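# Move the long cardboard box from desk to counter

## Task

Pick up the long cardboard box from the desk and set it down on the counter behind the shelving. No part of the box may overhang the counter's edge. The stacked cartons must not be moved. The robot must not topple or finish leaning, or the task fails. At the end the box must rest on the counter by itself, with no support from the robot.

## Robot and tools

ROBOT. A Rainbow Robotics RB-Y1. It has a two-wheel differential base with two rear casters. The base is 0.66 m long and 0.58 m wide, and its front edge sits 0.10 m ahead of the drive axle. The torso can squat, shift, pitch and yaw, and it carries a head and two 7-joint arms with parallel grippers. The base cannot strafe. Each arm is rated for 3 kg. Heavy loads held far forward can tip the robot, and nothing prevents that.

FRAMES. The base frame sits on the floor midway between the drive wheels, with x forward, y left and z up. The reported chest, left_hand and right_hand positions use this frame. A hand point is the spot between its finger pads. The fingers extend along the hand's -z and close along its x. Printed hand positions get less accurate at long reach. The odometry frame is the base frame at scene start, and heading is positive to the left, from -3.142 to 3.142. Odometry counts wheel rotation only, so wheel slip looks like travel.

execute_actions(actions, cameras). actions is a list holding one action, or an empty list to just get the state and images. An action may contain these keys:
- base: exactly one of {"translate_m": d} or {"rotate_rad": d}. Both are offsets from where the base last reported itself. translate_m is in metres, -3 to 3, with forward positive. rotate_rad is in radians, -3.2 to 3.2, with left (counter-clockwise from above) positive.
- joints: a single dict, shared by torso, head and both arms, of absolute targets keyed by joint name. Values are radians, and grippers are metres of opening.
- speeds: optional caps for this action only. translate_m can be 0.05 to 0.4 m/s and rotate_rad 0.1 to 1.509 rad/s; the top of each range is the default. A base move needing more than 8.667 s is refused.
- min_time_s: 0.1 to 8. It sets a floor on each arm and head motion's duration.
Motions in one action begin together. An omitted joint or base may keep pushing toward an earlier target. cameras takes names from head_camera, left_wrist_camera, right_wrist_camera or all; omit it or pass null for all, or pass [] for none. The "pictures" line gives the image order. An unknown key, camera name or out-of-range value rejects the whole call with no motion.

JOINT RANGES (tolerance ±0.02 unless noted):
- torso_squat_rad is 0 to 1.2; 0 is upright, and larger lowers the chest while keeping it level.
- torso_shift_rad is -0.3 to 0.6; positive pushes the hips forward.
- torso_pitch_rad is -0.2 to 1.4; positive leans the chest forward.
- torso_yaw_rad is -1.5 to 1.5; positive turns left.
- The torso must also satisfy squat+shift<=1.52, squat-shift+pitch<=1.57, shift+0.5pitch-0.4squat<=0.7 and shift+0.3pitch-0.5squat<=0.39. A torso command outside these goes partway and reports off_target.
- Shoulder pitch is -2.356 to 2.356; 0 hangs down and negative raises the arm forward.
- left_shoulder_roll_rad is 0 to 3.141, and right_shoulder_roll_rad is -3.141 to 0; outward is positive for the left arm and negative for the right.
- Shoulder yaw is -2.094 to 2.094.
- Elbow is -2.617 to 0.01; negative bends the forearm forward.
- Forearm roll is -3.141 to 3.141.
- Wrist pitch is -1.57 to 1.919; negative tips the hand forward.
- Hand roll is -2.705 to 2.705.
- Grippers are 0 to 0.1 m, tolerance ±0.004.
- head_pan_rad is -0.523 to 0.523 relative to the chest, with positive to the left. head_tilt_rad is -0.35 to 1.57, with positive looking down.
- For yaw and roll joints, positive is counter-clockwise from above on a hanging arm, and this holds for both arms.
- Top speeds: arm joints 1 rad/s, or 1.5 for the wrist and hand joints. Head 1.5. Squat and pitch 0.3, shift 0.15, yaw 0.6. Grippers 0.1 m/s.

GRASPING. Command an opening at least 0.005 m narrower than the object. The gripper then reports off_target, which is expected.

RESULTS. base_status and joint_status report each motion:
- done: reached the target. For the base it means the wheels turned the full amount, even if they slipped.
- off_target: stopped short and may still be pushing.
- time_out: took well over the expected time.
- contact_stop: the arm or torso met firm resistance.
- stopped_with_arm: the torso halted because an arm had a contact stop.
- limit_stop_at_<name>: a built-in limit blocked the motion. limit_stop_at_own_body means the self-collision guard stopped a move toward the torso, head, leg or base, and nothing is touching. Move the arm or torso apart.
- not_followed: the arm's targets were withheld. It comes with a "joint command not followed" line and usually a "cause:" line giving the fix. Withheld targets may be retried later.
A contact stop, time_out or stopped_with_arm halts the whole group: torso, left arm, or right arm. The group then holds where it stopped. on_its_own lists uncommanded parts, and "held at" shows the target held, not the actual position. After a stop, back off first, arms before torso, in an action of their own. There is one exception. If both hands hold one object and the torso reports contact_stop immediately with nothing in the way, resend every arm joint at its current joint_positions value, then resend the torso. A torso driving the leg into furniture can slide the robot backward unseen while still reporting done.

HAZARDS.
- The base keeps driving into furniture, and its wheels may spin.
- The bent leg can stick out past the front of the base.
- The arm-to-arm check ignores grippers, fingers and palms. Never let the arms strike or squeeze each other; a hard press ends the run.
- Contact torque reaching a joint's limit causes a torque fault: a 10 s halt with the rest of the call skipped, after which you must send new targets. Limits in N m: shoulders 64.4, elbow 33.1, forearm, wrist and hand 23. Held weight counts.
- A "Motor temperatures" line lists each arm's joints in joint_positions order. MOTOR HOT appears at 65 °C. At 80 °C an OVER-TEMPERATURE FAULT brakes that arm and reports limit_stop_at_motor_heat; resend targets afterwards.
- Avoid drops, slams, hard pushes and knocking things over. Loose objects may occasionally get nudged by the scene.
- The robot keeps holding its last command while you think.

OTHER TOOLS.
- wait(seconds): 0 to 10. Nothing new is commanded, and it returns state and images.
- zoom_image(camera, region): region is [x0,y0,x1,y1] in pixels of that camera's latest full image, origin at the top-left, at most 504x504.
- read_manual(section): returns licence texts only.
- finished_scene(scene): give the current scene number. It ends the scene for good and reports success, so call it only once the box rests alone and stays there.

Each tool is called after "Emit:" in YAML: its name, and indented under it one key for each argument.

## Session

Emit:
execute_actions:
  actions: []

Scene clock: 0.00 s.
Motor temperatures (°C, as the motors report them): left_arm=[39 35 32 38 39 45 35] | right_arm=[36 35 39 41 44 47 39]
base_odometry: x=+0.000 y=+0.000 heading=+0.000 (m, m, rad; odometry frame)
base_status: not commanded
joint_positions: torso_squat_rad=+0.350 torso_shift_rad=+0.000 torso_pitch_rad=+0.000 torso_yaw_rad=+0.000 left_shoulder_pitch_rad=-0.001 left_shoulder_roll_rad=+0.024 left_shoulder_yaw_rad=+0.015 left_elbow_rad=-0.203 left_forearm_roll_rad=-0.031 left_wrist_pitch_rad=+0.036 left_hand_roll_rad=+0.019 left_gripper_m=+0.100 right_shoulder_pitch_rad=-0.006 right_shoulder_roll_rad=-0.052 right_shoulder_yaw_rad=-0.004 right_elbow_rad=-0.130 right_forearm_roll_rad=-0.006 right_wrist_pitch_rad=-0.048 right_hand_roll_rad=-0.026 right_gripper_m=+0.100 head_pan_rad=-0.001 head_tilt_rad=+0.401
joint_status: not commanded
chest: x=-0.2281 y=+0.0002 z=+1.2475 quat_wxyz=(+1.000, +0.000, +0.000, +0.000) (m; base frame)
left_hand: x=-0.1369 y=+0.2397 z=+0.5675 quat_wxyz=(+0.996, +0.013, -0.084, +0.000) (m; base frame)
right_hand: x=-0.1500 y=-0.2593 z=+0.5682 quat_wxyz=(+0.995, -0.024, -0.092, -0.015) (m; base frame)
pictures: head_camera, left_wrist_camera, right_wrist_camera
Images, in order (width x height): head_camera 896x504, left_wrist_camera 644x364, right_wrist_camera 644x364.

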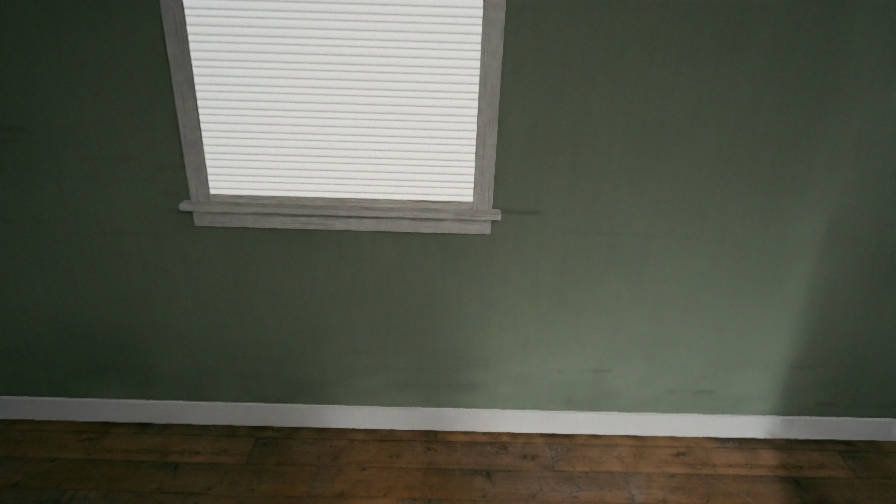

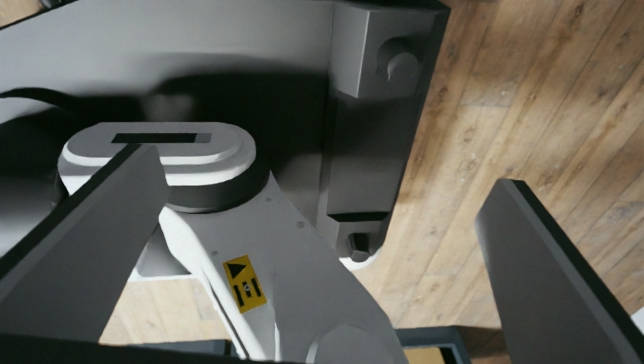

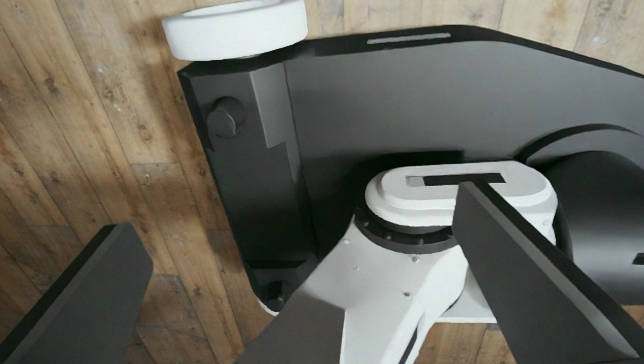

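Emit:
execute_actions:
  actions:
    - {"base":{"rotate_rad":1.6},"joints":{"head_tilt_rad":0.4}}
  cameras: ["head_camera"]

Emit:
execute_actions:
  actions:
    - {"base":{"rotate_rad":1.0}}
  cameras: ["head_camera"]

Scene clock: 4.13 s.
Motor temperatures (°C, as the motors report them): left_arm=[39 35 32 38 39 45 35] | right_arm=[36 35 39 41 44 47 39]
base_odometry: x=+0.000 y=+0.000 heading=+1.599 (m, m, rad; odometry frame)
base_status: done
joint_positions: torso_squat_rad=+0.350 torso_shift_rad=+0.000 torso_pitch_rad=+0.000 torso_yaw_rad=+0.000 left_shoulder_pitch_rad=-0.001 left_shoulder_roll_rad=+0.024 left_shoulder_yaw_rad=+0.015 left_elbow_rad=-0.203 left_forearm_roll_rad=-0.031 left_wrist_pitch_rad=+0.036 left_hand_roll_rad=+0.019 left_gripper_m=+0.100 right_shoulder_pitch_rad=-0.006 right_shoulder_roll_rad=-0.052 right_shoulder_yaw_rad=-0.004 right_elbow_rad=-0.130 right_forearm_roll_rad=-0.006 right_wrist_pitch_rad=-0.048 right_hand_roll_rad=-0.026 right_gripper_m=+0.100 head_pan_rad=-0.001 head_tilt_rad=+0.400
joint_status: all done
chest: x=-0.2282 y=+0.0001 z=+1.2475 quat_wxyz=(+1.000, +0.000, +0.000, +0.000) (m; base frame)
left_hand: x=-0.1369 y=+0.2397 z=+0.5675 quat_wxyz=(+0.996, +0.014, -0.084, +0.000) (m; base frame)
right_hand: x=-0.1500 y=-0.2593 z=+0.5681 quat_wxyz=(+0.995, -0.024, -0.092, -0.015) (m; base frame)
pictures: head_camera
Images, in order (width x height): head_camera 896x504.

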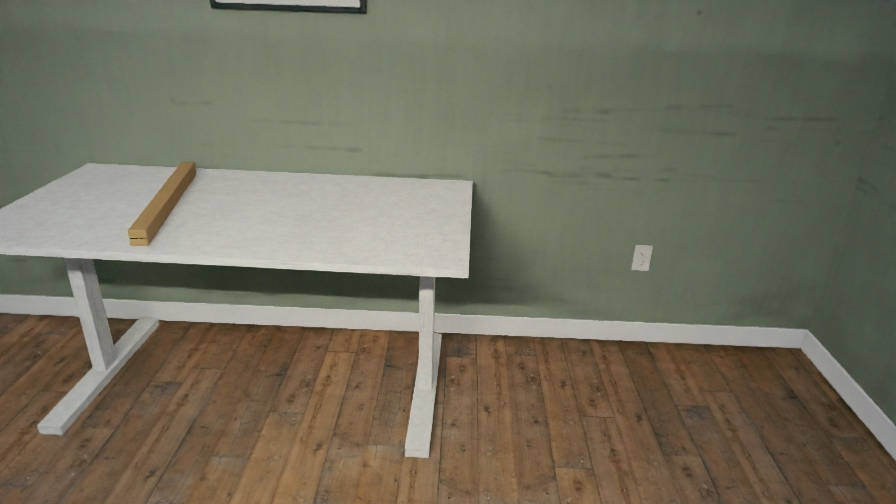

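Scene clock: 7.33 s.
Motor temperatures (°C, as the motors report them): left_arm=[39 35 32 38 39 45 35] | right_arm=[36 35 39 41 44 47 39]
base_odometry: x=+0.000 y=+0.000 heading=+2.599 (m, m, rad; odometry frame)
base_status: done
joint_positions: torso_squat_rad=+0.350 torso_shift_rad=+0.000 torso_pitch_rad=+0.000 torso_yaw_rad=+0.000 left_shoulder_pitch_rad=-0.001 left_shoulder_roll_rad=+0.024 left_shoulder_yaw_rad=+0.015 left_elbow_rad=-0.203 left_forearm_roll_rad=-0.031 left_wrist_pitch_rad=+0.036 left_hand_roll_rad=+0.019 left_gripper_m=+0.100 right_shoulder_pitch_rad=-0.006 right_shoulder_roll_rad=-0.052 right_shoulder_yaw_rad=-0.004 right_elbow_rad=-0.130 right_forearm_roll_rad=-0.006 right_wrist_pitch_rad=-0.048 right_hand_roll_rad=-0.026 right_gripper_m=+0.100 head_pan_rad=-0.001 head_tilt_rad=+0.400
joint_status: not commanded
chest: x=-0.2282 y=+0.0001 z=+1.2475 quat_wxyz=(+1.000, +0.000, +0.000, +0.000) (m; base frame)
left_hand: x=-0.1369 y=+0.2397 z=+0.5675 quat_wxyz=(+0.996, +0.014, -0.084, +0.000) (m; base frame)
right_hand: x=-0.1500 y=-0.2593 z=+0.5681 quat_wxyz=(+0.995, -0.024, -0.092, -0.015) (m; base frame)
pictures: head_camera
Images, in order (width x height): head_camera 896x504.

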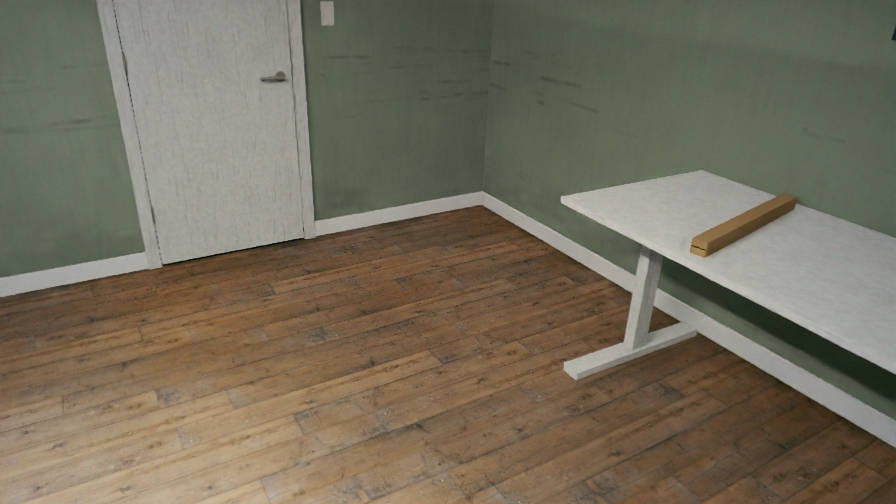

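Emit:
execute_actions:
  actions:
    - {"base":{"rotate_rad":-0.152}}
  cameras: []

Emit:
execute_actions:
  actions:
    - {"base":{"translate_m":1.5},"joints":{"left_shoulder_pitch_rad":-1.0,"left_elbow_rad":-0.5,"left_wrist_pitch_rad":1.6,"left_hand_roll_rad":1.85,"left_shoulder_roll_rad":0.05,"left_shoulder_yaw_rad":0,"left_forearm_roll_rad":0.25,"right_elbow_rad":-2.0,"right_shoulder_pitch_rad":0.2},"min_time_s":3}
  cameras: []

Emit:
execute_actions:
  actions:
    - {"base":{"rotate_rad":-0.927},"joints":{"head_tilt_rad":0.6}}
  cameras: ["head_camera","left_wrist_camera"]

Scene clock: 9.30 s.
Motor temperatures (°C, as the motors report them): left_arm=[39 35 32 38 39 45 35] | right_arm=[36 35 39 41 44 47 39]
base_odometry: x=+0.000 y=+0.000 heading=+2.447 (m, m, rad; odometry frame)
base_status: done
joint_positions: torso_squat_rad=+0.350 torso_shift_rad=+0.000 torso_pitch_rad=+0.000 torso_yaw_rad=+0.000 left_shoulder_pitch_rad=-0.001 left_shoulder_roll_rad=+0.024 left_shoulder_yaw_rad=+0.015 left_elbow_rad=-0.203 left_forearm_roll_rad=-0.031 left_wrist_pitch_rad=+0.036 left_hand_roll_rad=+0.019 left_gripper_m=+0.100 right_shoulder_pitch_rad=-0.006 right_shoulder_roll_rad=-0.052 right_shoulder_yaw_rad=-0.004 right_elbow_rad=-0.130 right_forearm_roll_rad=-0.006 right_wrist_pitch_rad=-0.048 right_hand_roll_rad=-0.026 right_gripper_m=+0.100 head_pan_rad=-0.001 head_tilt_rad=+0.400
joint_status: not commanded
chest: x=-0.2282 y=+0.0002 z=+1.2475 quat_wxyz=(+1.000, +0.000, +0.000, +0.000) (m; base frame)
left_hand: x=-0.1369 y=+0.2397 z=+0.5675 quat_wxyz=(+0.996, +0.013, -0.084, +0.000) (m; base frame)
right_hand: x=-0.1500 y=-0.2593 z=+0.5682 quat_wxyz=(+0.995, -0.024, -0.092, -0.015) (m; base frame)
pictures: none
No camera images: the call's "cameras" was empty. Leave "cameras" out to get every camera's image.

Scene clock: 14.60 s.
Motor temperatures (°C, as the motors report them): left_arm=[39 35 32 38 39 45 35] | right_arm=[36 35 39 41 44 47 39]
base_odometry: x=-1.154 y=+0.959 heading=+2.448 (m, m, rad; odometry frame)
base_status: done
joint_positions: torso_squat_rad=+0.350 torso_shift_rad=+0.000 torso_pitch_rad=+0.000 torso_yaw_rad=+0.000 left_shoulder_pitch_rad=-1.000 left_shoulder_roll_rad=+0.050 left_shoulder_yaw_rad=+0.000 left_elbow_rad=-0.500 left_forearm_roll_rad=+0.250 left_wrist_pitch_rad=+1.600 left_hand_roll_rad=+1.850 left_gripper_m=+0.100 right_shoulder_pitch_rad=+0.200 right_shoulder_roll_rad=-0.052 right_shoulder_yaw_rad=-0.004 right_elbow_rad=-2.000 right_forearm_roll_rad=-0.006 right_wrist_pitch_rad=-0.048 right_hand_roll_rad=-0.026 right_gripper_m=+0.100 head_pan_rad=-0.001 head_tilt_rad=+0.400
joint_status: all done
chest: x=-0.2282 y=+0.0002 z=+1.2475 quat_wxyz=(+1.000, +0.000, +0.000, +0.000) (m; base frame)
left_hand: x=+0.2143 y=+0.1247 z=+0.8986 quat_wxyz=(+0.686, +0.053, +0.072, +0.723) (m; base frame)
right_hand: x=+0.2262 y=-0.2587 z=+1.1478 quat_wxyz=(+0.598, -0.029, -0.801, -0.005) (m; base frame)
pictures: none
No camera images: the call's "cameras" was empty. Leave "cameras" out to get every camera's image.

Scene clock: 17.67 s.
Motor temperatures (°C, as the motors report them): left_arm=[39 35 32 38 39 45 35] | right_arm=[36 35 39 41 44 47 39]
base_odometry: x=-1.154 y=+0.959 heading=+1.522 (m, m, rad; odometry frame)
base_status: done
joint_positions: torso_squat_rad=+0.350 torso_shift_rad=+0.000 torso_pitch_rad=+0.000 torso_yaw_rad=+0.000 left_shoulder_pitch_rad=-1.000 left_shoulder_roll_rad=+0.050 left_shoulder_yaw_rad=+0.000 left_elbow_rad=-0.500 left_forearm_roll_rad=+0.250 left_wrist_pitch_rad=+1.600 left_hand_roll_rad=+1.850 left_gripper_m=+0.100 right_shoulder_pitch_rad=+0.200 right_shoulder_roll_rad=-0.052 right_shoulder_yaw_rad=-0.004 right_elbow_rad=-2.000 right_forearm_roll_rad=-0.006 right_wrist_pitch_rad=-0.048 right_hand_roll_rad=-0.026 right_gripper_m=+0.100 head_pan_rad=-0.001 head_tilt_rad=+0.600
joint_status: all done
chest: x=-0.2282 y=+0.0002 z=+1.2475 quat_wxyz=(+1.000, +0.000, +0.000, +0.000) (m; base frame)
left_hand: x=+0.2143 y=+0.1247 z=+0.8986 quat_wxyz=(+0.685, +0.053, +0.072, +0.723) (m; base frame)
right_hand: x=+0.2262 y=-0.2587 z=+1.1478 quat_wxyz=(+0.598, -0.029, -0.801, -0.005) (m; base frame)
pictures: head_camera, left_wrist_camera
Images, in order (width x height): head_camera 896x504, left_wrist_camera 644x364.

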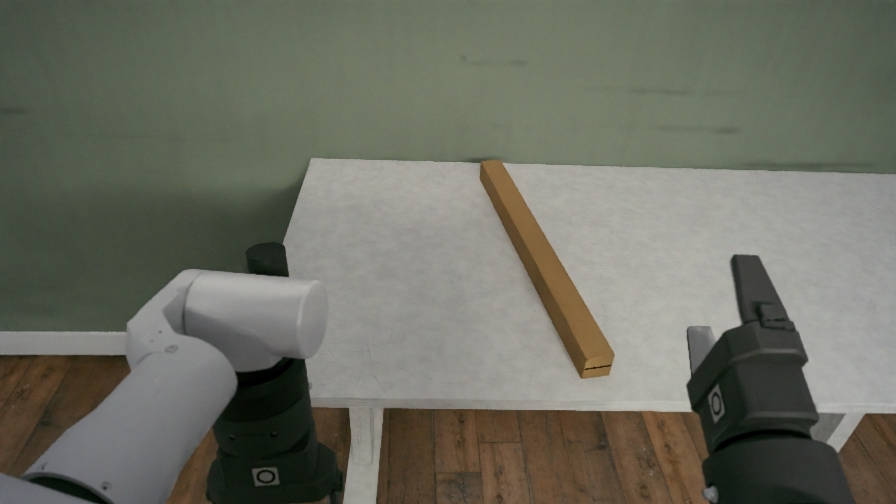

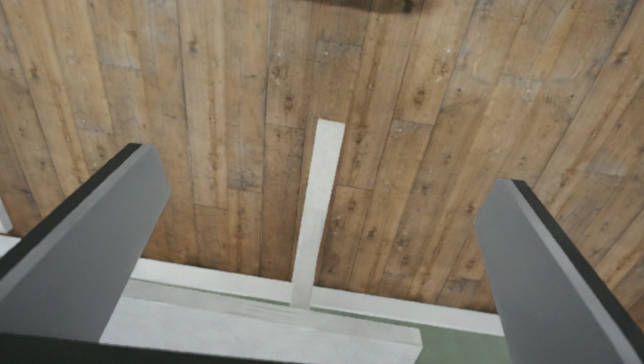

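Emit:
execute_actions:
  actions:
    - {"base":{"rotate_rad":0.7}}
  cameras: []

Emit:
execute_actions:
  actions:
    - {"base":{"translate_m":-0.62}}
  cameras: []

Emit:
execute_actions:
  actions:
    - {"base":{"rotate_rad":-0.7}}
  cameras: []

Emit:
execute_actions:
  actions:
    - {"base":{"translate_m":0.83},"joints":{"head_tilt_rad":0.9,"left_hand_roll_rad":2.0}}
  cameras: ["head_camera","left_wrist_camera"]

Scene clock: 20.50 s.
Motor temperatures (°C, as the motors report them): left_arm=[39 35 32 38 39 45 35] | right_arm=[36 35 39 41 44 47 39]
base_odometry: x=-1.154 y=+0.959 heading=+2.222 (m, m, rad; odometry frame)
base_status: done
joint_positions: torso_squat_rad=+0.350 torso_shift_rad=+0.000 torso_pitch_rad=+0.000 torso_yaw_rad=+0.000 left_shoulder_pitch_rad=-1.000 left_shoulder_roll_rad=+0.050 left_shoulder_yaw_rad=+0.000 left_elbow_rad=-0.500 left_forearm_roll_rad=+0.250 left_wrist_pitch_rad=+1.600 left_hand_roll_rad=+1.850 left_gripper_m=+0.100 right_shoulder_pitch_rad=+0.200 right_shoulder_roll_rad=-0.052 right_shoulder_yaw_rad=-0.004 right_elbow_rad=-2.000 right_forearm_roll_rad=-0.006 right_wrist_pitch_rad=-0.048 right_hand_roll_rad=-0.026 right_gripper_m=+0.100 head_pan_rad=-0.001 head_tilt_rad=+0.600
joint_status: not commanded
chest: x=-0.2282 y=+0.0001 z=+1.2475 quat_wxyz=(+1.000, +0.000, +0.000, +0.000) (m; base frame)
left_hand: x=+0.2143 y=+0.1247 z=+0.8986 quat_wxyz=(+0.685, +0.053, +0.072, +0.723) (m; base frame)
right_hand: x=+0.2262 y=-0.2587 z=+1.1478 quat_wxyz=(+0.598, -0.029, -0.801, -0.005) (m; base frame)
pictures: none
No camera images: the call's "cameras" was empty. Leave "cameras" out to get every camera's image.

Scene clock: 23.73 s.
Motor temperatures (°C, as the motors report them): left_arm=[39 35 32 38 39 45 35] | right_arm=[36 35 39 41 44 47 39]
base_odometry: x=-0.778 y=+0.465 heading=+2.223 (m, m, rad; odometry frame)
base_status: done
joint_positions: torso_squat_rad=+0.350 torso_shift_rad=+0.000 torso_pitch_rad=+0.000 torso_yaw_rad=+0.000 left_shoulder_pitch_rad=-1.000 left_shoulder_roll_rad=+0.050 left_shoulder_yaw_rad=+0.000 left_elbow_rad=-0.500 left_forearm_roll_rad=+0.250 left_wrist_pitch_rad=+1.600 left_hand_roll_rad=+1.850 left_gripper_m=+0.100 right_shoulder_pitch_rad=+0.200 right_shoulder_roll_rad=-0.052 right_shoulder_yaw_rad=-0.004 right_elbow_rad=-2.000 right_forearm_roll_rad=-0.006 right_wrist_pitch_rad=-0.048 right_hand_roll_rad=-0.026 right_gripper_m=+0.100 head_pan_rad=-0.001 head_tilt_rad=+0.600
joint_status: not commanded
chest: x=-0.2282 y=+0.0001 z=+1.2475 quat_wxyz=(+1.000, +0.000, +0.000, +0.000) (m; base frame)
left_hand: x=+0.2143 y=+0.1247 z=+0.8986 quat_wxyz=(+0.685, +0.053, +0.072, +0.723) (m; base frame)
right_hand: x=+0.2261 y=-0.2588 z=+1.1477 quat_wxyz=(+0.598, -0.029, -0.801, -0.005) (m; base frame)
pictures: none
No camera images: the call's "cameras" was empty. Leave "cameras" out to get every camera's image.

Scene clock: 26.43 s.
Motor temperatures (°C, as the motors report them): left_arm=[39 35 32 38 39 45 35] | right_arm=[36 35 39 41 44 47 39]
base_odometry: x=-0.778 y=+0.465 heading=+1.523 (m, m, rad; odometry frame)
base_status: done
joint_positions: torso_squat_rad=+0.350 torso_shift_rad=+0.000 torso_pitch_rad=+0.000 torso_yaw_rad=+0.000 left_shoulder_pitch_rad=-1.000 left_shoulder_roll_rad=+0.050 left_shoulder_yaw_rad=+0.000 left_elbow_rad=-0.500 left_forearm_roll_rad=+0.250 left_wrist_pitch_rad=+1.600 left_hand_roll_rad=+1.850 left_gripper_m=+0.100 right_shoulder_pitch_rad=+0.200 right_shoulder_roll_rad=-0.052 right_shoulder_yaw_rad=-0.004 right_elbow_rad=-2.000 right_forearm_roll_rad=-0.006 right_wrist_pitch_rad=-0.048 right_hand_roll_rad=-0.026 right_gripper_m=+0.100 head_pan_rad=-0.001 head_tilt_rad=+0.600
joint_status: not commanded
chest: x=-0.2282 y=+0.0002 z=+1.2475 quat_wxyz=(+1.000, +0.000, +0.000, +0.000) (m; base frame)
left_hand: x=+0.2143 y=+0.1247 z=+0.8986 quat_wxyz=(+0.685, +0.053, +0.072, +0.723) (m; base frame)
right_hand: x=+0.2262 y=-0.2587 z=+1.1477 quat_wxyz=(+0.598, -0.029, -0.801, -0.005) (m; base frame)
pictures: none
No camera images: the call's "cameras" was empty. Leave "cameras" out to get every camera's image.

Scene clock: 30.07 s.
Motor temperatures (°C, as the motors report them): left_arm=[39 35 32 38 39 45 35] | right_arm=[36 35 39 41 44 47 39]
base_odometry: x=-0.738 y=+1.294 heading=+1.523 (m, m, rad; odometry frame)
base_status: done
joint_positions: torso_squat_rad=+0.350 torso_shift_rad=+0.000 torso_pitch_rad=+0.000 torso_yaw_rad=+0.000 left_shoulder_pitch_rad=-1.000 left_shoulder_roll_rad=+0.050 left_shoulder_yaw_rad=+0.000 left_elbow_rad=-0.500 left_forearm_roll_rad=+0.250 left_wrist_pitch_rad=+1.600 left_hand_roll_rad=+2.000 left_gripper_m=+0.100 right_shoulder_pitch_rad=+0.200 right_shoulder_roll_rad=-0.052 right_shoulder_yaw_rad=-0.004 right_elbow_rad=-2.000 right_forearm_roll_rad=-0.006 right_wrist_pitch_rad=-0.048 right_hand_roll_rad=-0.026 right_gripper_m=+0.100 head_pan_rad=-0.001 head_tilt_rad=+0.900
joint_status: all done
chest: x=-0.2282 y=+0.0002 z=+1.2475 quat_wxyz=(+1.000, +0.000, +0.000, +0.000) (m; base frame)
left_hand: x=+0.2143 y=+0.1247 z=+0.8986 quat_wxyz=(+0.629, +0.058, +0.068, +0.772) (m; base frame)
right_hand: x=+0.2262 y=-0.2587 z=+1.1477 quat_wxyz=(+0.598, -0.029, -0.801, -0.005) (m; base frame)
pictures: head_camera, left_wrist_camera
Images, in order (width x height): head_camera 896x504, left_wrist_camera 644x364.

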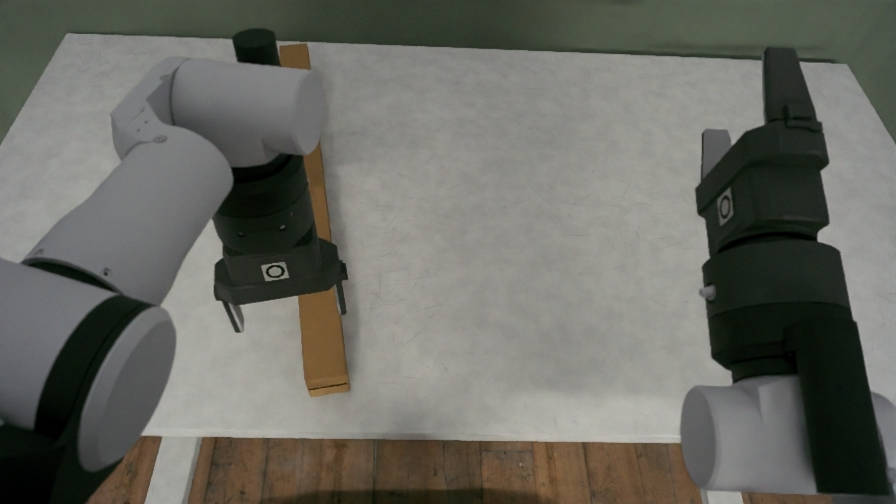

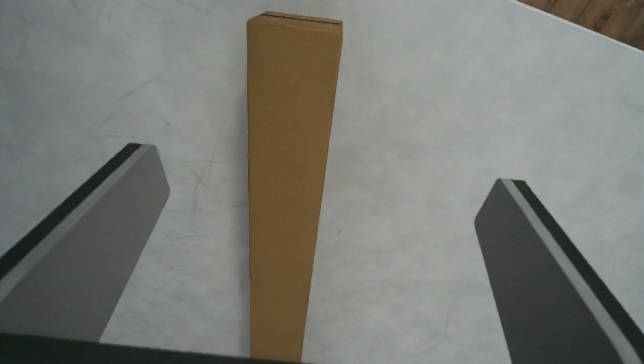

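Emit:
execute_actions:
  actions:
    - {"base":{"translate_m":0.12},"joints":{"torso_shift_rad":0.12,"torso_squat_rad":0.5}}

Scene clock: 31.93 s.
Motor temperatures (°C, as the motors report them): left_arm=[39 35 32 38 39 45 35] | right_arm=[36 35 39 41 44 47 39]
base_odometry: x=-0.732 y=+1.414 heading=+1.522 (m, m, rad; odometry frame)
base_status: done
joint_positions: torso_squat_rad=+0.500 torso_shift_rad=+0.120 torso_pitch_rad=+0.000 torso_yaw_rad=+0.000 left_shoulder_pitch_rad=-1.000 left_shoulder_roll_rad=+0.050 left_shoulder_yaw_rad=+0.000 left_elbow_rad=-0.500 left_forearm_roll_rad=+0.250 left_wrist_pitch_rad=+1.600 left_hand_roll_rad=+2.000 left_gripper_m=+0.100 right_shoulder_pitch_rad=+0.200 right_shoulder_roll_rad=-0.052 right_shoulder_yaw_rad=-0.004 right_elbow_rad=-2.000 right_forearm_roll_rad=-0.006 right_wrist_pitch_rad=-0.048 right_hand_roll_rad=-0.026 right_gripper_m=+0.100 head_pan_rad=-0.001 head_tilt_rad=+0.900
joint_status: all done
chest: x=-0.1544 y=+0.0002 z=+1.1998 quat_wxyz=(+1.000, +0.000, +0.000, +0.000) (m; base frame)
left_hand: x=+0.2881 y=+0.1247 z=+0.8510 quat_wxyz=(+0.629, +0.058, +0.068, +0.772) (m; base frame)
right_hand: x=+0.3000 y=-0.2587 z=+1.1001 quat_wxyz=(+0.598, -0.029, -0.801, -0.005) (m; base frame)
pictures: head_camera, left_wrist_camera, right_wrist_camera
Images, in order (width x height): head_camera 896x504, left_wrist_camera 644x364, right_wrist_camera 644x364.

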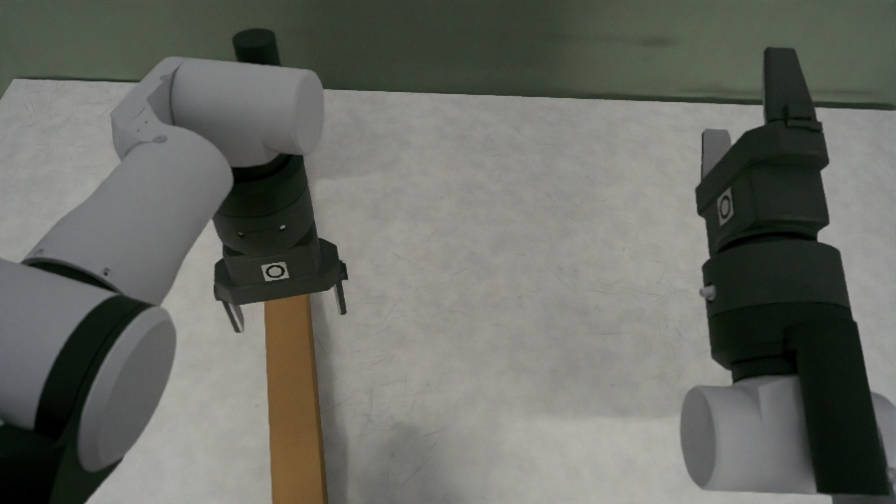

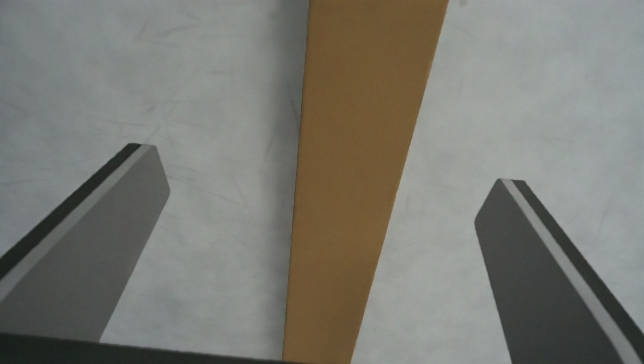

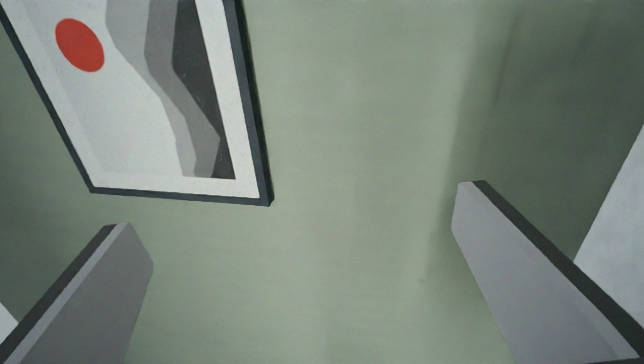

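Emit:
execute_actions:
  actions:
    - {"joints":{"torso_squat_rad":0.705}}
  cameras: ["left_wrist_camera"]

Emit:
execute_actions:
  actions:
    - {"joints":{"left_gripper_m":0.03}}
  cameras: ["left_wrist_camera"]

Emit:
execute_actions:
  actions:
    - {"joints":{"torso_squat_rad":0.5,"head_tilt_rad":0.7}}

Scene clock: 33.47 s.
Motor temperatures (°C, as the motors report them): left_arm=[39 35 32 38 39 45 35] | right_arm=[36 35 39 41 44 47 39]
base_odometry: x=-0.732 y=+1.414 heading=+1.522 (m, m, rad; odometry frame)
base_status: not commanded
joint_positions: torso_squat_rad=+0.705 torso_shift_rad=+0.120 torso_pitch_rad=+0.000 torso_yaw_rad=+0.000 left_shoulder_pitch_rad=-1.000 left_shoulder_roll_rad=+0.050 left_shoulder_yaw_rad=+0.000 left_elbow_rad=-0.500 left_forearm_roll_rad=+0.250 left_wrist_pitch_rad=+1.600 left_hand_roll_rad=+2.000 left_gripper_m=+0.100 right_shoulder_pitch_rad=+0.200 right_shoulder_roll_rad=-0.052 right_shoulder_yaw_rad=-0.004 right_elbow_rad=-2.000 right_forearm_roll_rad=-0.006 right_wrist_pitch_rad=-0.048 right_hand_roll_rad=-0.026 right_gripper_m=+0.100 head_pan_rad=-0.001 head_tilt_rad=+0.900
joint_status: all done
chest: x=-0.1642 y=+0.0001 z=+1.1192 quat_wxyz=(+1.000, +0.000, +0.000, +0.000) (m; base frame)
left_hand: x=+0.2784 y=+0.1247 z=+0.7704 quat_wxyz=(+0.629, +0.058, +0.068, +0.772) (m; base frame)
right_hand: x=+0.2902 y=-0.2588 z=+1.0195 quat_wxyz=(+0.598, -0.029, -0.801, -0.005) (m; base frame)
pictures: left_wrist_camera
Images, in order (width x height): left_wrist_camera 644x364.

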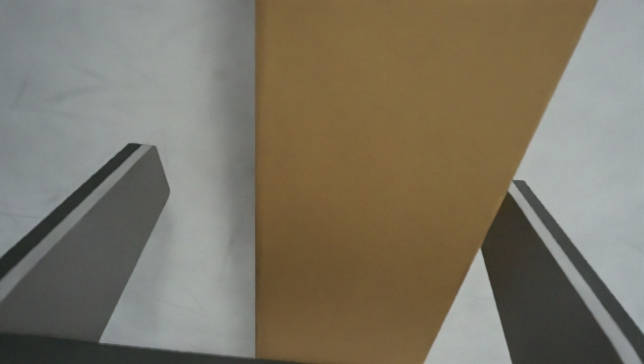

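Scene clock: 34.67 s.
Motor temperatures (°C, as the motors report them): left_arm=[39 35 32 38 39 45 35] | right_arm=[36 35 39 41 44 47 39]
base_odometry: x=-0.732 y=+1.414 heading=+1.522 (m, m, rad; odometry frame)
base_status: not commanded
joint_positions: torso_squat_rad=+0.705 torso_shift_rad=+0.120 torso_pitch_rad=+0.000 torso_yaw_rad=+0.000 left_shoulder_pitch_rad=-1.000 left_shoulder_roll_rad=+0.050 left_shoulder_yaw_rad=+0.000 left_elbow_rad=-0.500 left_forearm_roll_rad=+0.250 left_wrist_pitch_rad=+1.600 left_hand_roll_rad=+2.000 left_gripper_m=+0.050 right_shoulder_pitch_rad=+0.200 right_shoulder_roll_rad=-0.052 right_shoulder_yaw_rad=-0.004 right_elbow_rad=-2.000 right_forearm_roll_rad=-0.006 right_wrist_pitch_rad=-0.048 right_hand_roll_rad=-0.026 right_gripper_m=+0.100 head_pan_rad=-0.001 head_tilt_rad=+0.900
joint_status: left_gripper_m off_target (ended at +0.050, target +0.030)
chest: x=-0.1642 y=+0.0001 z=+1.1192 quat_wxyz=(+1.000, +0.000, +0.000, +0.000) (m; base frame)
left_hand: x=+0.2784 y=+0.1247 z=+0.7704 quat_wxyz=(+0.629, +0.058, +0.068, +0.772) (m; base frame)
right_hand: x=+0.2902 y=-0.2588 z=+1.0195 quat_wxyz=(+0.598, -0.029, -0.801, -0.005) (m; base frame)
pictures: left_wrist_camera
Images, in order (width x height): left_wrist_camera 644x364.

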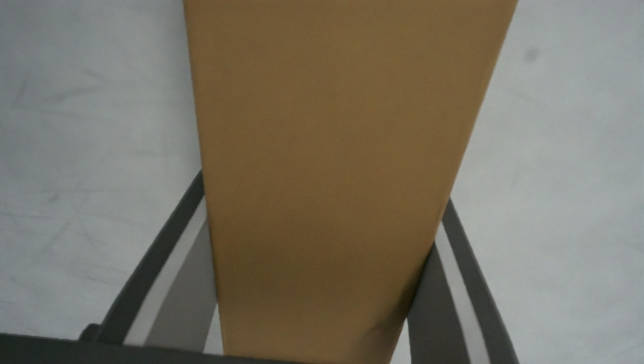

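Scene clock: 36.13 s.
Motor temperatures (°C, as the motors report them): left_arm=[39 35 32 38 39 45 35] | right_arm=[36 35 39 41 44 47 39]
base_odometry: x=-0.732 y=+1.414 heading=+1.522 (m, m, rad; odometry frame)
base_status: not commanded
joint_positions: torso_squat_rad=+0.500 torso_shift_rad=+0.120 torso_pitch_rad=+0.000 torso_yaw_rad=+0.000 left_shoulder_pitch_rad=-1.000 left_shoulder_roll_rad=+0.050 left_shoulder_yaw_rad=+0.000 left_elbow_rad=-0.500 left_forearm_roll_rad=+0.250 left_wrist_pitch_rad=+1.600 left_hand_roll_rad=+2.000 left_gripper_m=+0.050 right_shoulder_pitch_rad=+0.200 right_shoulder_roll_rad=-0.052 right_shoulder_yaw_rad=-0.004 right_elbow_rad=-2.000 right_forearm_roll_rad=-0.006 right_wrist_pitch_rad=-0.048 right_hand_roll_rad=-0.026 right_gripper_m=+0.100 head_pan_rad=-0.001 head_tilt_rad=+0.700
joint_status: all done
chest: x=-0.1543 y=+0.0002 z=+1.1998 quat_wxyz=(+1.000, +0.000, +0.000, +0.000) (m; base frame)
left_hand: x=+0.2881 y=+0.1247 z=+0.8509 quat_wxyz=(+0.629, +0.058, +0.068, +0.772) (m; base frame)
right_hand: x=+0.3000 y=-0.2587 z=+1.1000 quat_wxyz=(+0.598, -0.029, -0.801, -0.005) (m; base frame)
pictures: head_camera, left_wrist_camera, right_wrist_camera
Images, in order (width x height): head_camera 896x504, left_wrist_camera 644x364, right_wrist_camera 644x364.

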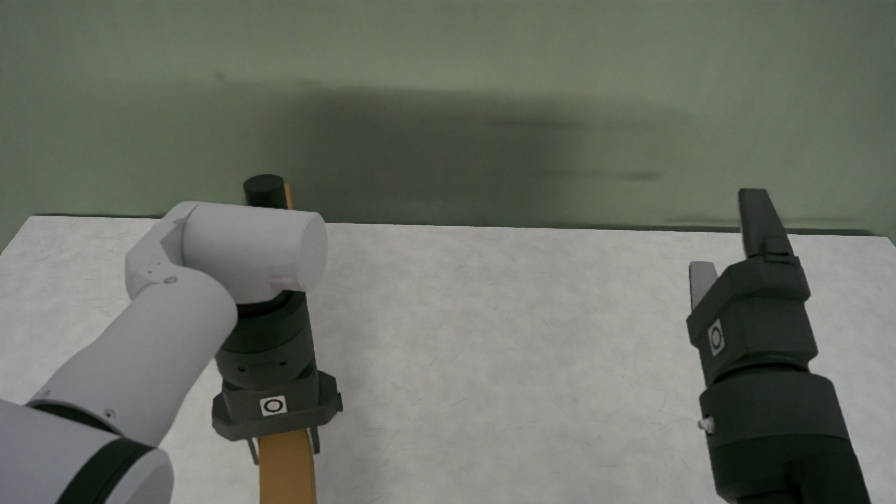

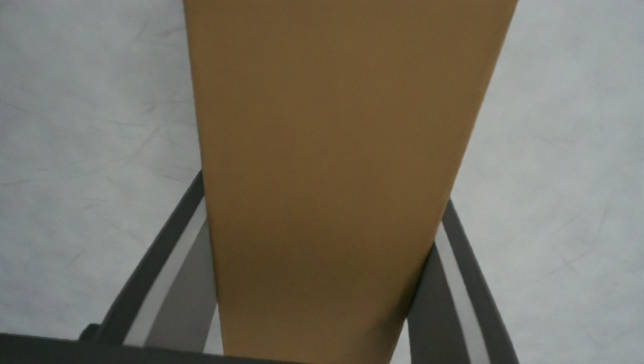

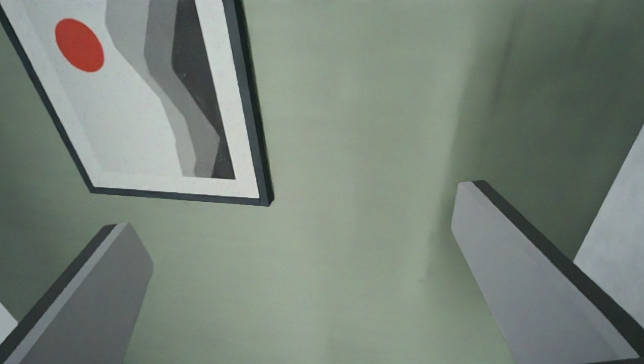

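Emit:
execute_actions:
  actions:
    - {"base":{"translate_m":-1.0},"joints":{"torso_squat_rad":0.35,"torso_shift_rad":0,"head_tilt_rad":0.4}}
  cameras: []

Emit:
execute_actions:
  actions:
    - {"base":{"rotate_rad":1.571},"joints":{"torso_yaw_rad":0.6},"speeds":{"rotate_rad":0.8}}
  cameras: ["head_camera"]

Emit:
execute_actions:
  actions:
    - {"base":{"translate_m":0.7},"joints":{"torso_yaw_rad":1.45}}
  cameras: ["head_camera"]

Scene clock: 40.57 s.
Motor temperatures (°C, as the motors report them): left_arm=[39 35 32 38 39 45 35] | right_arm=[36 35 39 41 44 47 39]
base_odometry: x=-0.781 y=+0.415 heading=+1.521 (m, m, rad; odometry frame)
base_status: done
joint_positions: torso_squat_rad=+0.350 torso_shift_rad=+0.000 torso_pitch_rad=+0.000 torso_yaw_rad=+0.000 left_shoulder_pitch_rad=-1.000 left_shoulder_roll_rad=+0.050 left_shoulder_yaw_rad=+0.000 left_elbow_rad=-0.500 left_forearm_roll_rad=+0.250 left_wrist_pitch_rad=+1.600 left_hand_roll_rad=+2.000 left_gripper_m=+0.050 right_shoulder_pitch_rad=+0.200 right_shoulder_roll_rad=-0.052 right_shoulder_yaw_rad=-0.004 right_elbow_rad=-2.000 right_forearm_roll_rad=-0.006 right_wrist_pitch_rad=-0.048 right_hand_roll_rad=-0.026 right_gripper_m=+0.100 head_pan_rad=-0.001 head_tilt_rad=+0.400
joint_status: all done
chest: x=-0.2279 y=+0.0002 z=+1.2475 quat_wxyz=(+1.000, +0.000, +0.000, +0.000) (m; base frame)
left_hand: x=+0.2145 y=+0.1247 z=+0.8986 quat_wxyz=(+0.629, +0.058, +0.068, +0.772) (m; base frame)
right_hand: x=+0.2264 y=-0.2587 z=+1.1477 quat_wxyz=(+0.598, -0.029, -0.801, -0.005) (m; base frame)
pictures: none
No camera images: the call's "cameras" was empty. Leave "cameras" out to get every camera's image.

Scene clock: 44.50 s.
Motor temperatures (°C, as the motors report them): left_arm=[40 35 32 38 39 45 35] | right_arm=[36 35 39 41 44 47 39]
base_odometry: x=-0.781 y=+0.415 heading=+3.092 (m, m, rad; odometry frame)
base_status: done
joint_positions: torso_squat_rad=+0.350 torso_shift_rad=+0.000 torso_pitch_rad=+0.000 torso_yaw_rad=+0.600 left_shoulder_pitch_rad=-1.000 left_shoulder_roll_rad=+0.050 left_shoulder_yaw_rad=+0.000 left_elbow_rad=-0.500 left_forearm_roll_rad=+0.250 left_wrist_pitch_rad=+1.600 left_hand_roll_rad=+2.000 left_gripper_m=+0.050 right_shoulder_pitch_rad=+0.200 right_shoulder_roll_rad=-0.052 right_shoulder_yaw_rad=-0.004 right_elbow_rad=-2.000 right_forearm_roll_rad=-0.006 right_wrist_pitch_rad=-0.048 right_hand_roll_rad=-0.026 right_gripper_m=+0.100 head_pan_rad=-0.001 head_tilt_rad=+0.400
joint_status: all done
chest: x=-0.2279 y=+0.0002 z=+1.2475 quat_wxyz=(+0.955, +0.000, +0.000, +0.296) (m; base frame)
left_hand: x=+0.0668 y=+0.3530 z=+0.8987 quat_wxyz=(+0.373, +0.036, +0.082, +0.924) (m; base frame)
right_hand: x=+0.2932 y=+0.0431 z=+1.1477 quat_wxyz=(+0.573, +0.209, -0.774, +0.172) (m; base frame)
pictures: head_camera
Images, in order (width x height): head_camera 896x504.

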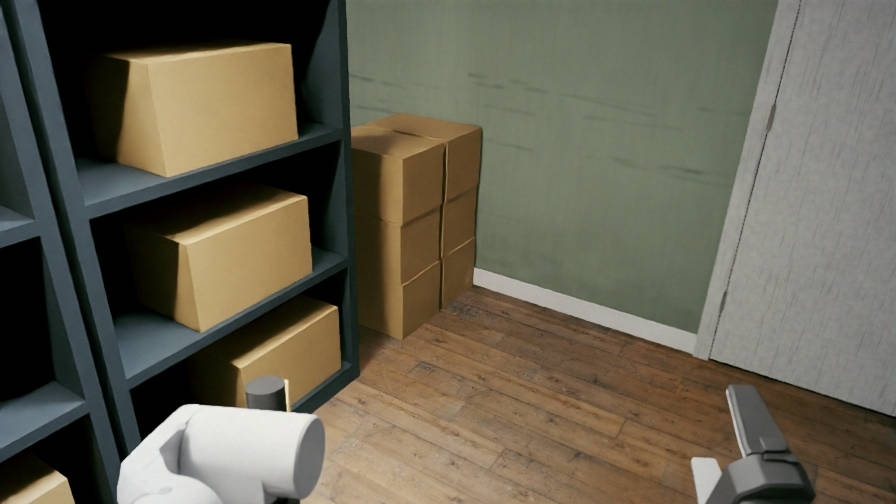

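Scene clock: 47.80 s.
Motor temperatures (°C, as the motors report them): left_arm=[40 35 32 38 39 45 35] | right_arm=[36 35 39 42 44 47 39]
base_odometry: x=-1.480 y=+0.450 heading=+3.092 (m, m, rad; odometry frame)
base_status: done
joint_positions: torso_squat_rad=+0.350 torso_shift_rad=+0.000 torso_pitch_rad=+0.000 torso_yaw_rad=+1.450 left_shoulder_pitch_rad=-1.000 left_shoulder_roll_rad=+0.050 left_shoulder_yaw_rad=+0.000 left_elbow_rad=-0.500 left_forearm_roll_rad=+0.250 left_wrist_pitch_rad=+1.600 left_hand_roll_rad=+2.000 left_gripper_m=+0.050 right_shoulder_pitch_rad=+0.200 right_shoulder_roll_rad=-0.052 right_shoulder_yaw_rad=-0.004 right_elbow_rad=-2.000 right_forearm_roll_rad=-0.006 right_wrist_pitch_rad=-0.048 right_hand_roll_rad=-0.026 right_gripper_m=+0.100 head_pan_rad=-0.001 head_tilt_rad=+0.400
joint_status: all done
chest: x=-0.2278 y=+0.0001 z=+1.2475 quat_wxyz=(+0.748, +0.000, +0.000, +0.663) (m; base frame)
left_hand: x=-0.2985 y=+0.4545 z=+0.8988 quat_wxyz=(-0.041, -0.001, +0.089, +0.995) (m; base frame)
right_hand: x=+0.0838 y=+0.4200 z=+1.1477 quat_wxyz=(+0.451, +0.509, -0.619, +0.392) (m; base frame)
pictures: head_camera
Images, in order (width x height): head_camera 896x504.

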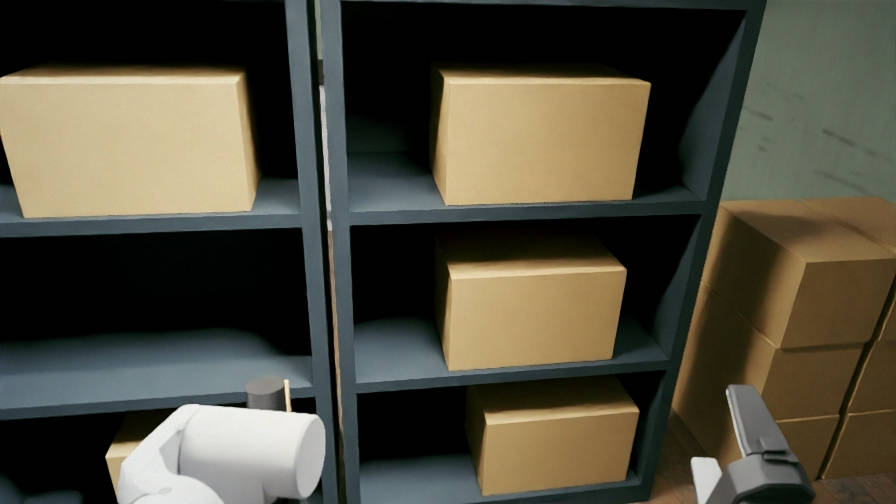

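Emit:
execute_actions:
  actions:
    - {"base":{"translate_m":-1.6},"joints":{"head_pan_rad":0.3}}
  cameras: ["head_camera"]

Scene clock: 53.87 s.
Motor temperatures (°C, as the motors report them): left_arm=[40 35 32 38 39 45 35] | right_arm=[36 35 39 42 44 47 39]
base_odometry: x=+0.118 y=+0.372 heading=+3.093 (m, m, rad; odometry frame)
base_status: done
joint_positions: torso_squat_rad=+0.350 torso_shift_rad=+0.000 torso_pitch_rad=+0.000 torso_yaw_rad=+1.450 left_shoulder_pitch_rad=-1.000 left_shoulder_roll_rad=+0.050 left_shoulder_yaw_rad=+0.000 left_elbow_rad=-0.500 left_forearm_roll_rad=+0.250 left_wrist_pitch_rad=+1.600 left_hand_roll_rad=+2.000 left_gripper_m=+0.050 right_shoulder_pitch_rad=+0.200 right_shoulder_roll_rad=-0.052 right_shoulder_yaw_rad=-0.004 right_elbow_rad=-2.000 right_forearm_roll_rad=-0.006 right_wrist_pitch_rad=-0.048 right_hand_roll_rad=-0.026 right_gripper_m=+0.100 head_pan_rad=+0.300 head_tilt_rad=+0.400
joint_status: all done
chest: x=-0.2279 y=+0.0001 z=+1.2475 quat_wxyz=(+0.748, +0.000, +0.000, +0.663) (m; base frame)
left_hand: x=-0.2985 y=+0.4545 z=+0.8988 quat_wxyz=(-0.041, -0.001, +0.089, +0.995) (m; base frame)
right_hand: x=+0.0838 y=+0.4200 z=+1.1477 quat_wxyz=(+0.451, +0.509, -0.619, +0.392) (m; base frame)
pictures: head_camera
Images, in order (width x height): head_camera 896x504.

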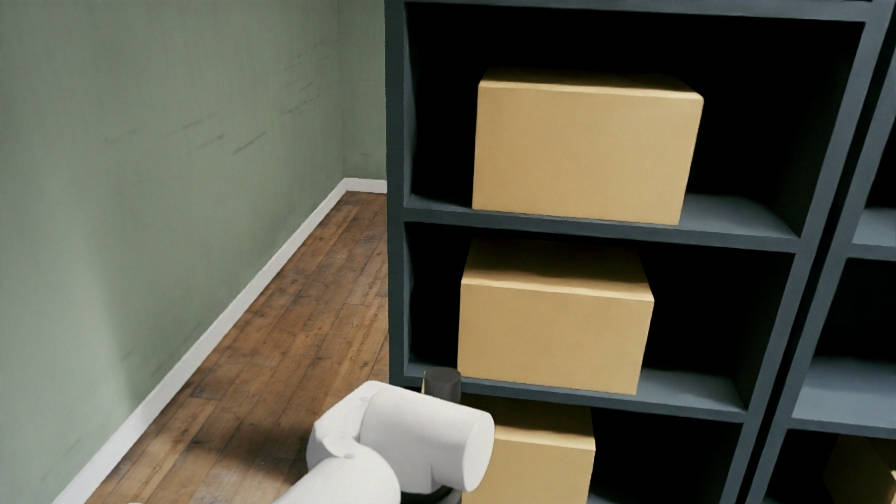

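Emit:
execute_actions:
  actions:
    - {"base":{"rotate_rad":3.14},"joints":{"torso_yaw_rad":-1.45,"head_pan_rad":0},"speeds":{"rotate_rad":0.7}}
  cameras: ["head_camera"]

Emit:
execute_actions:
  actions:
    - {"base":{"translate_m":1.0}}
  cameras: ["head_camera"]

Scene clock: 60.50 s.
Motor temperatures (°C, as the motors report them): left_arm=[40 35 32 38 39 45 35] | right_arm=[36 35 39 42 44 48 39]
base_odometry: x=+0.118 y=+0.372 heading=-0.050 (m, m, rad; odometry frame)
base_status: done
joint_positions: torso_squat_rad=+0.350 torso_shift_rad=+0.000 torso_pitch_rad=+0.000 torso_yaw_rad=-1.368 left_shoulder_pitch_rad=-1.000 left_shoulder_roll_rad=+0.050 left_shoulder_yaw_rad=+0.000 left_elbow_rad=-0.500 left_forearm_roll_rad=+0.250 left_wrist_pitch_rad=+1.600 left_hand_roll_rad=+2.000 left_gripper_m=+0.050 right_shoulder_pitch_rad=+0.200 right_shoulder_roll_rad=-0.052 right_shoulder_yaw_rad=-0.004 right_elbow_rad=-2.000 right_forearm_roll_rad=-0.006 right_wrist_pitch_rad=-0.048 right_hand_roll_rad=-0.026 right_gripper_m=+0.100 head_pan_rad=+0.000 head_tilt_rad=+0.400
joint_status: torso_yaw_rad limit_stop_at_own_body (moved -2.818 of -2.900); the others done
on_its_own: torso_yaw_rad is held at -1.368, not at your -1.450, since a limit_stop_at_own_body
chest: x=-0.2279 y=+0.0002 z=+1.2475 quat_wxyz=(+0.775, +0.000, +0.000, -0.632) (m; base frame)
left_hand: x=-0.0170 y=-0.4083 z=+0.8988 quat_wxyz=(+0.976, +0.088, +0.016, +0.200) (m; base frame)
right_hand: x=-0.3902 y=-0.4970 z=+1.1478 quat_wxyz=(+0.460, -0.529, -0.602, -0.382) (m; base frame)
pictures: head_camera
Images, in order (width x height): head_camera 896x504.

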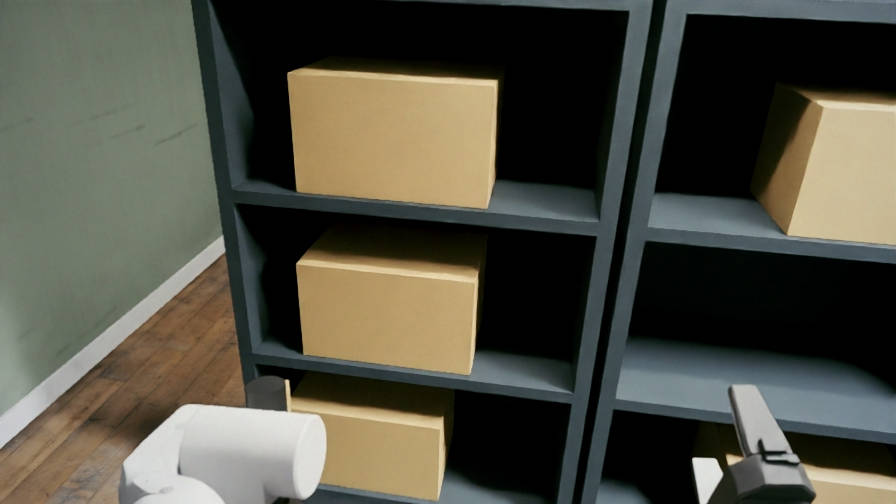

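not run: a stop came earlier in this reply.

Emit:
execute_actions:
  actions:
    - {"base":{"translate_m":1.05},"joints":{"torso_yaw_rad":-1.3}}
  cameras: ["head_camera"]

Emit:
execute_actions:
  actions:
    - {"base":{"rotate_rad":-1.571},"joints":{"torso_yaw_rad":0},"speeds":{"rotate_rad":0.7}}
  cameras: ["head_camera"]

Scene clock: 64.70 s.
Motor temperatures (°C, as the motors report them): left_arm=[40 35 32 38 39 45 35] | right_arm=[36 35 39 42 44 48 39]
base_odometry: x=+1.167 y=+0.320 heading=-0.049 (m, m, rad; odometry frame)
base_status: done
joint_positions: torso_squat_rad=+0.350 torso_shift_rad=+0.000 torso_pitch_rad=+0.000 torso_yaw_rad=-1.300 left_shoulder_pitch_rad=-1.000 left_shoulder_roll_rad=+0.050 left_shoulder_yaw_rad=+0.000 left_elbow_rad=-0.500 left_forearm_roll_rad=+0.250 left_wrist_pitch_rad=+1.600 left_hand_roll_rad=+2.000 left_gripper_m=+0.050 right_shoulder_pitch_rad=+0.200 right_shoulder_roll_rad=-0.052 right_shoulder_yaw_rad=-0.004 right_elbow_rad=-2.000 right_forearm_roll_rad=-0.006 right_wrist_pitch_rad=-0.048 right_hand_roll_rad=-0.026 right_gripper_m=+0.100 head_pan_rad=+0.000 head_tilt_rad=+0.400
joint_status: all done
chest: x=-0.2279 y=+0.0002 z=+1.2475 quat_wxyz=(+0.796, +0.000, +0.000, -0.605) (m; base frame)
left_hand: x=+0.0105 y=-0.3930 z=+0.8987 quat_wxyz=(+0.968, +0.087, +0.019, +0.234) (m; base frame)
right_hand: x=-0.3559 y=-0.5069 z=+1.1478 quat_wxyz=(+0.473, -0.508, -0.620, -0.366) (m; base frame)
pictures: head_camera
Images, in order (width x height): head_camera 896x504.

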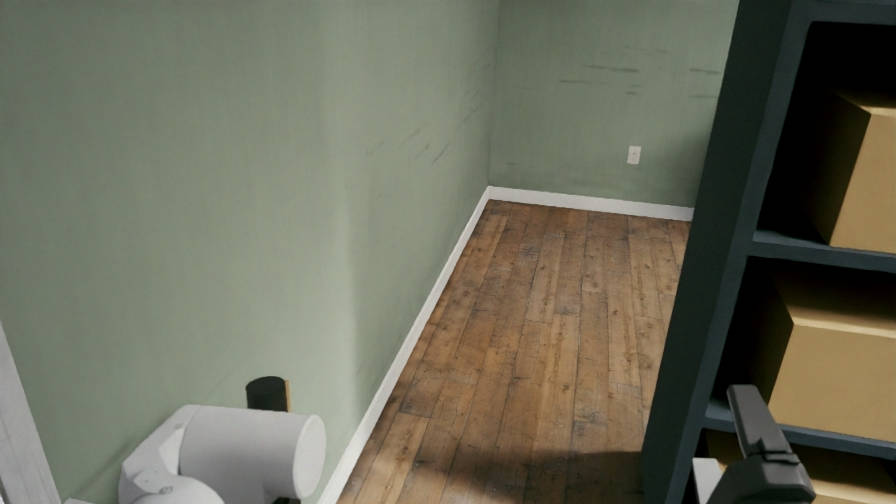

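Scene clock: 68.67 s.
Motor temperatures (°C, as the motors report them): left_arm=[40 35 32 38 39 45 35] | right_arm=[36 35 39 42 44 48 39]
base_odometry: x=+1.167 y=+0.320 heading=-1.620 (m, m, rad; odometry frame)
base_status: done
joint_positions: torso_squat_rad=+0.350 torso_shift_rad=+0.000 torso_pitch_rad=+0.000 torso_yaw_rad=+0.000 left_shoulder_pitch_rad=-1.000 left_shoulder_roll_rad=+0.050 left_shoulder_yaw_rad=+0.000 left_elbow_rad=-0.500 left_forearm_roll_rad=+0.250 left_wrist_pitch_rad=+1.600 left_hand_roll_rad=+2.000 left_gripper_m=+0.052 right_shoulder_pitch_rad=+0.200 right_shoulder_roll_rad=-0.052 right_shoulder_yaw_rad=-0.004 right_elbow_rad=-2.000 right_forearm_roll_rad=-0.006 right_wrist_pitch_rad=-0.048 right_hand_roll_rad=-0.026 right_gripper_m=+0.100 head_pan_rad=+0.000 head_tilt_rad=+0.400
joint_status: all done
chest: x=-0.2279 y=+0.0002 z=+1.2475 quat_wxyz=(+1.000, +0.000, +0.000, +0.000) (m; base frame)
left_hand: x=+0.2146 y=+0.1247 z=+0.8987 quat_wxyz=(+0.629, +0.058, +0.068, +0.772) (m; base frame)
right_hand: x=+0.2264 y=-0.2587 z=+1.1477 quat_wxyz=(+0.598, -0.029, -0.801, -0.005) (m; base frame)
pictures: head_camera
Images, in order (width x height): head_camera 896x504.

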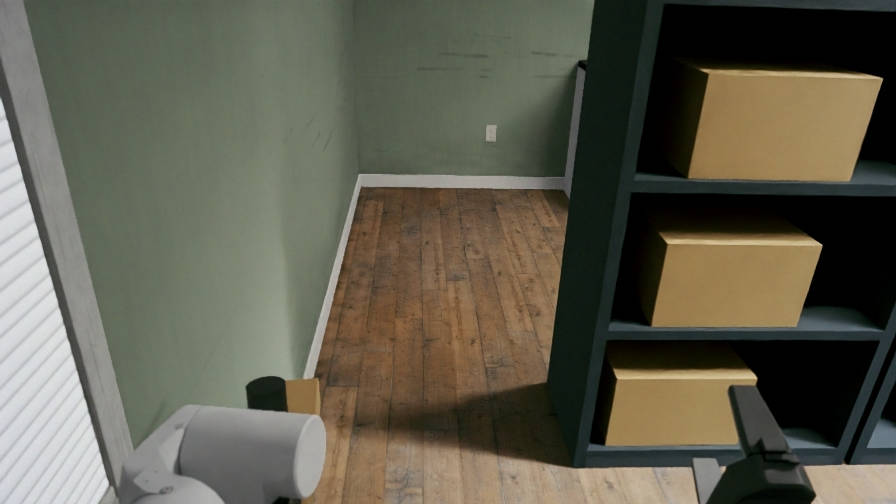

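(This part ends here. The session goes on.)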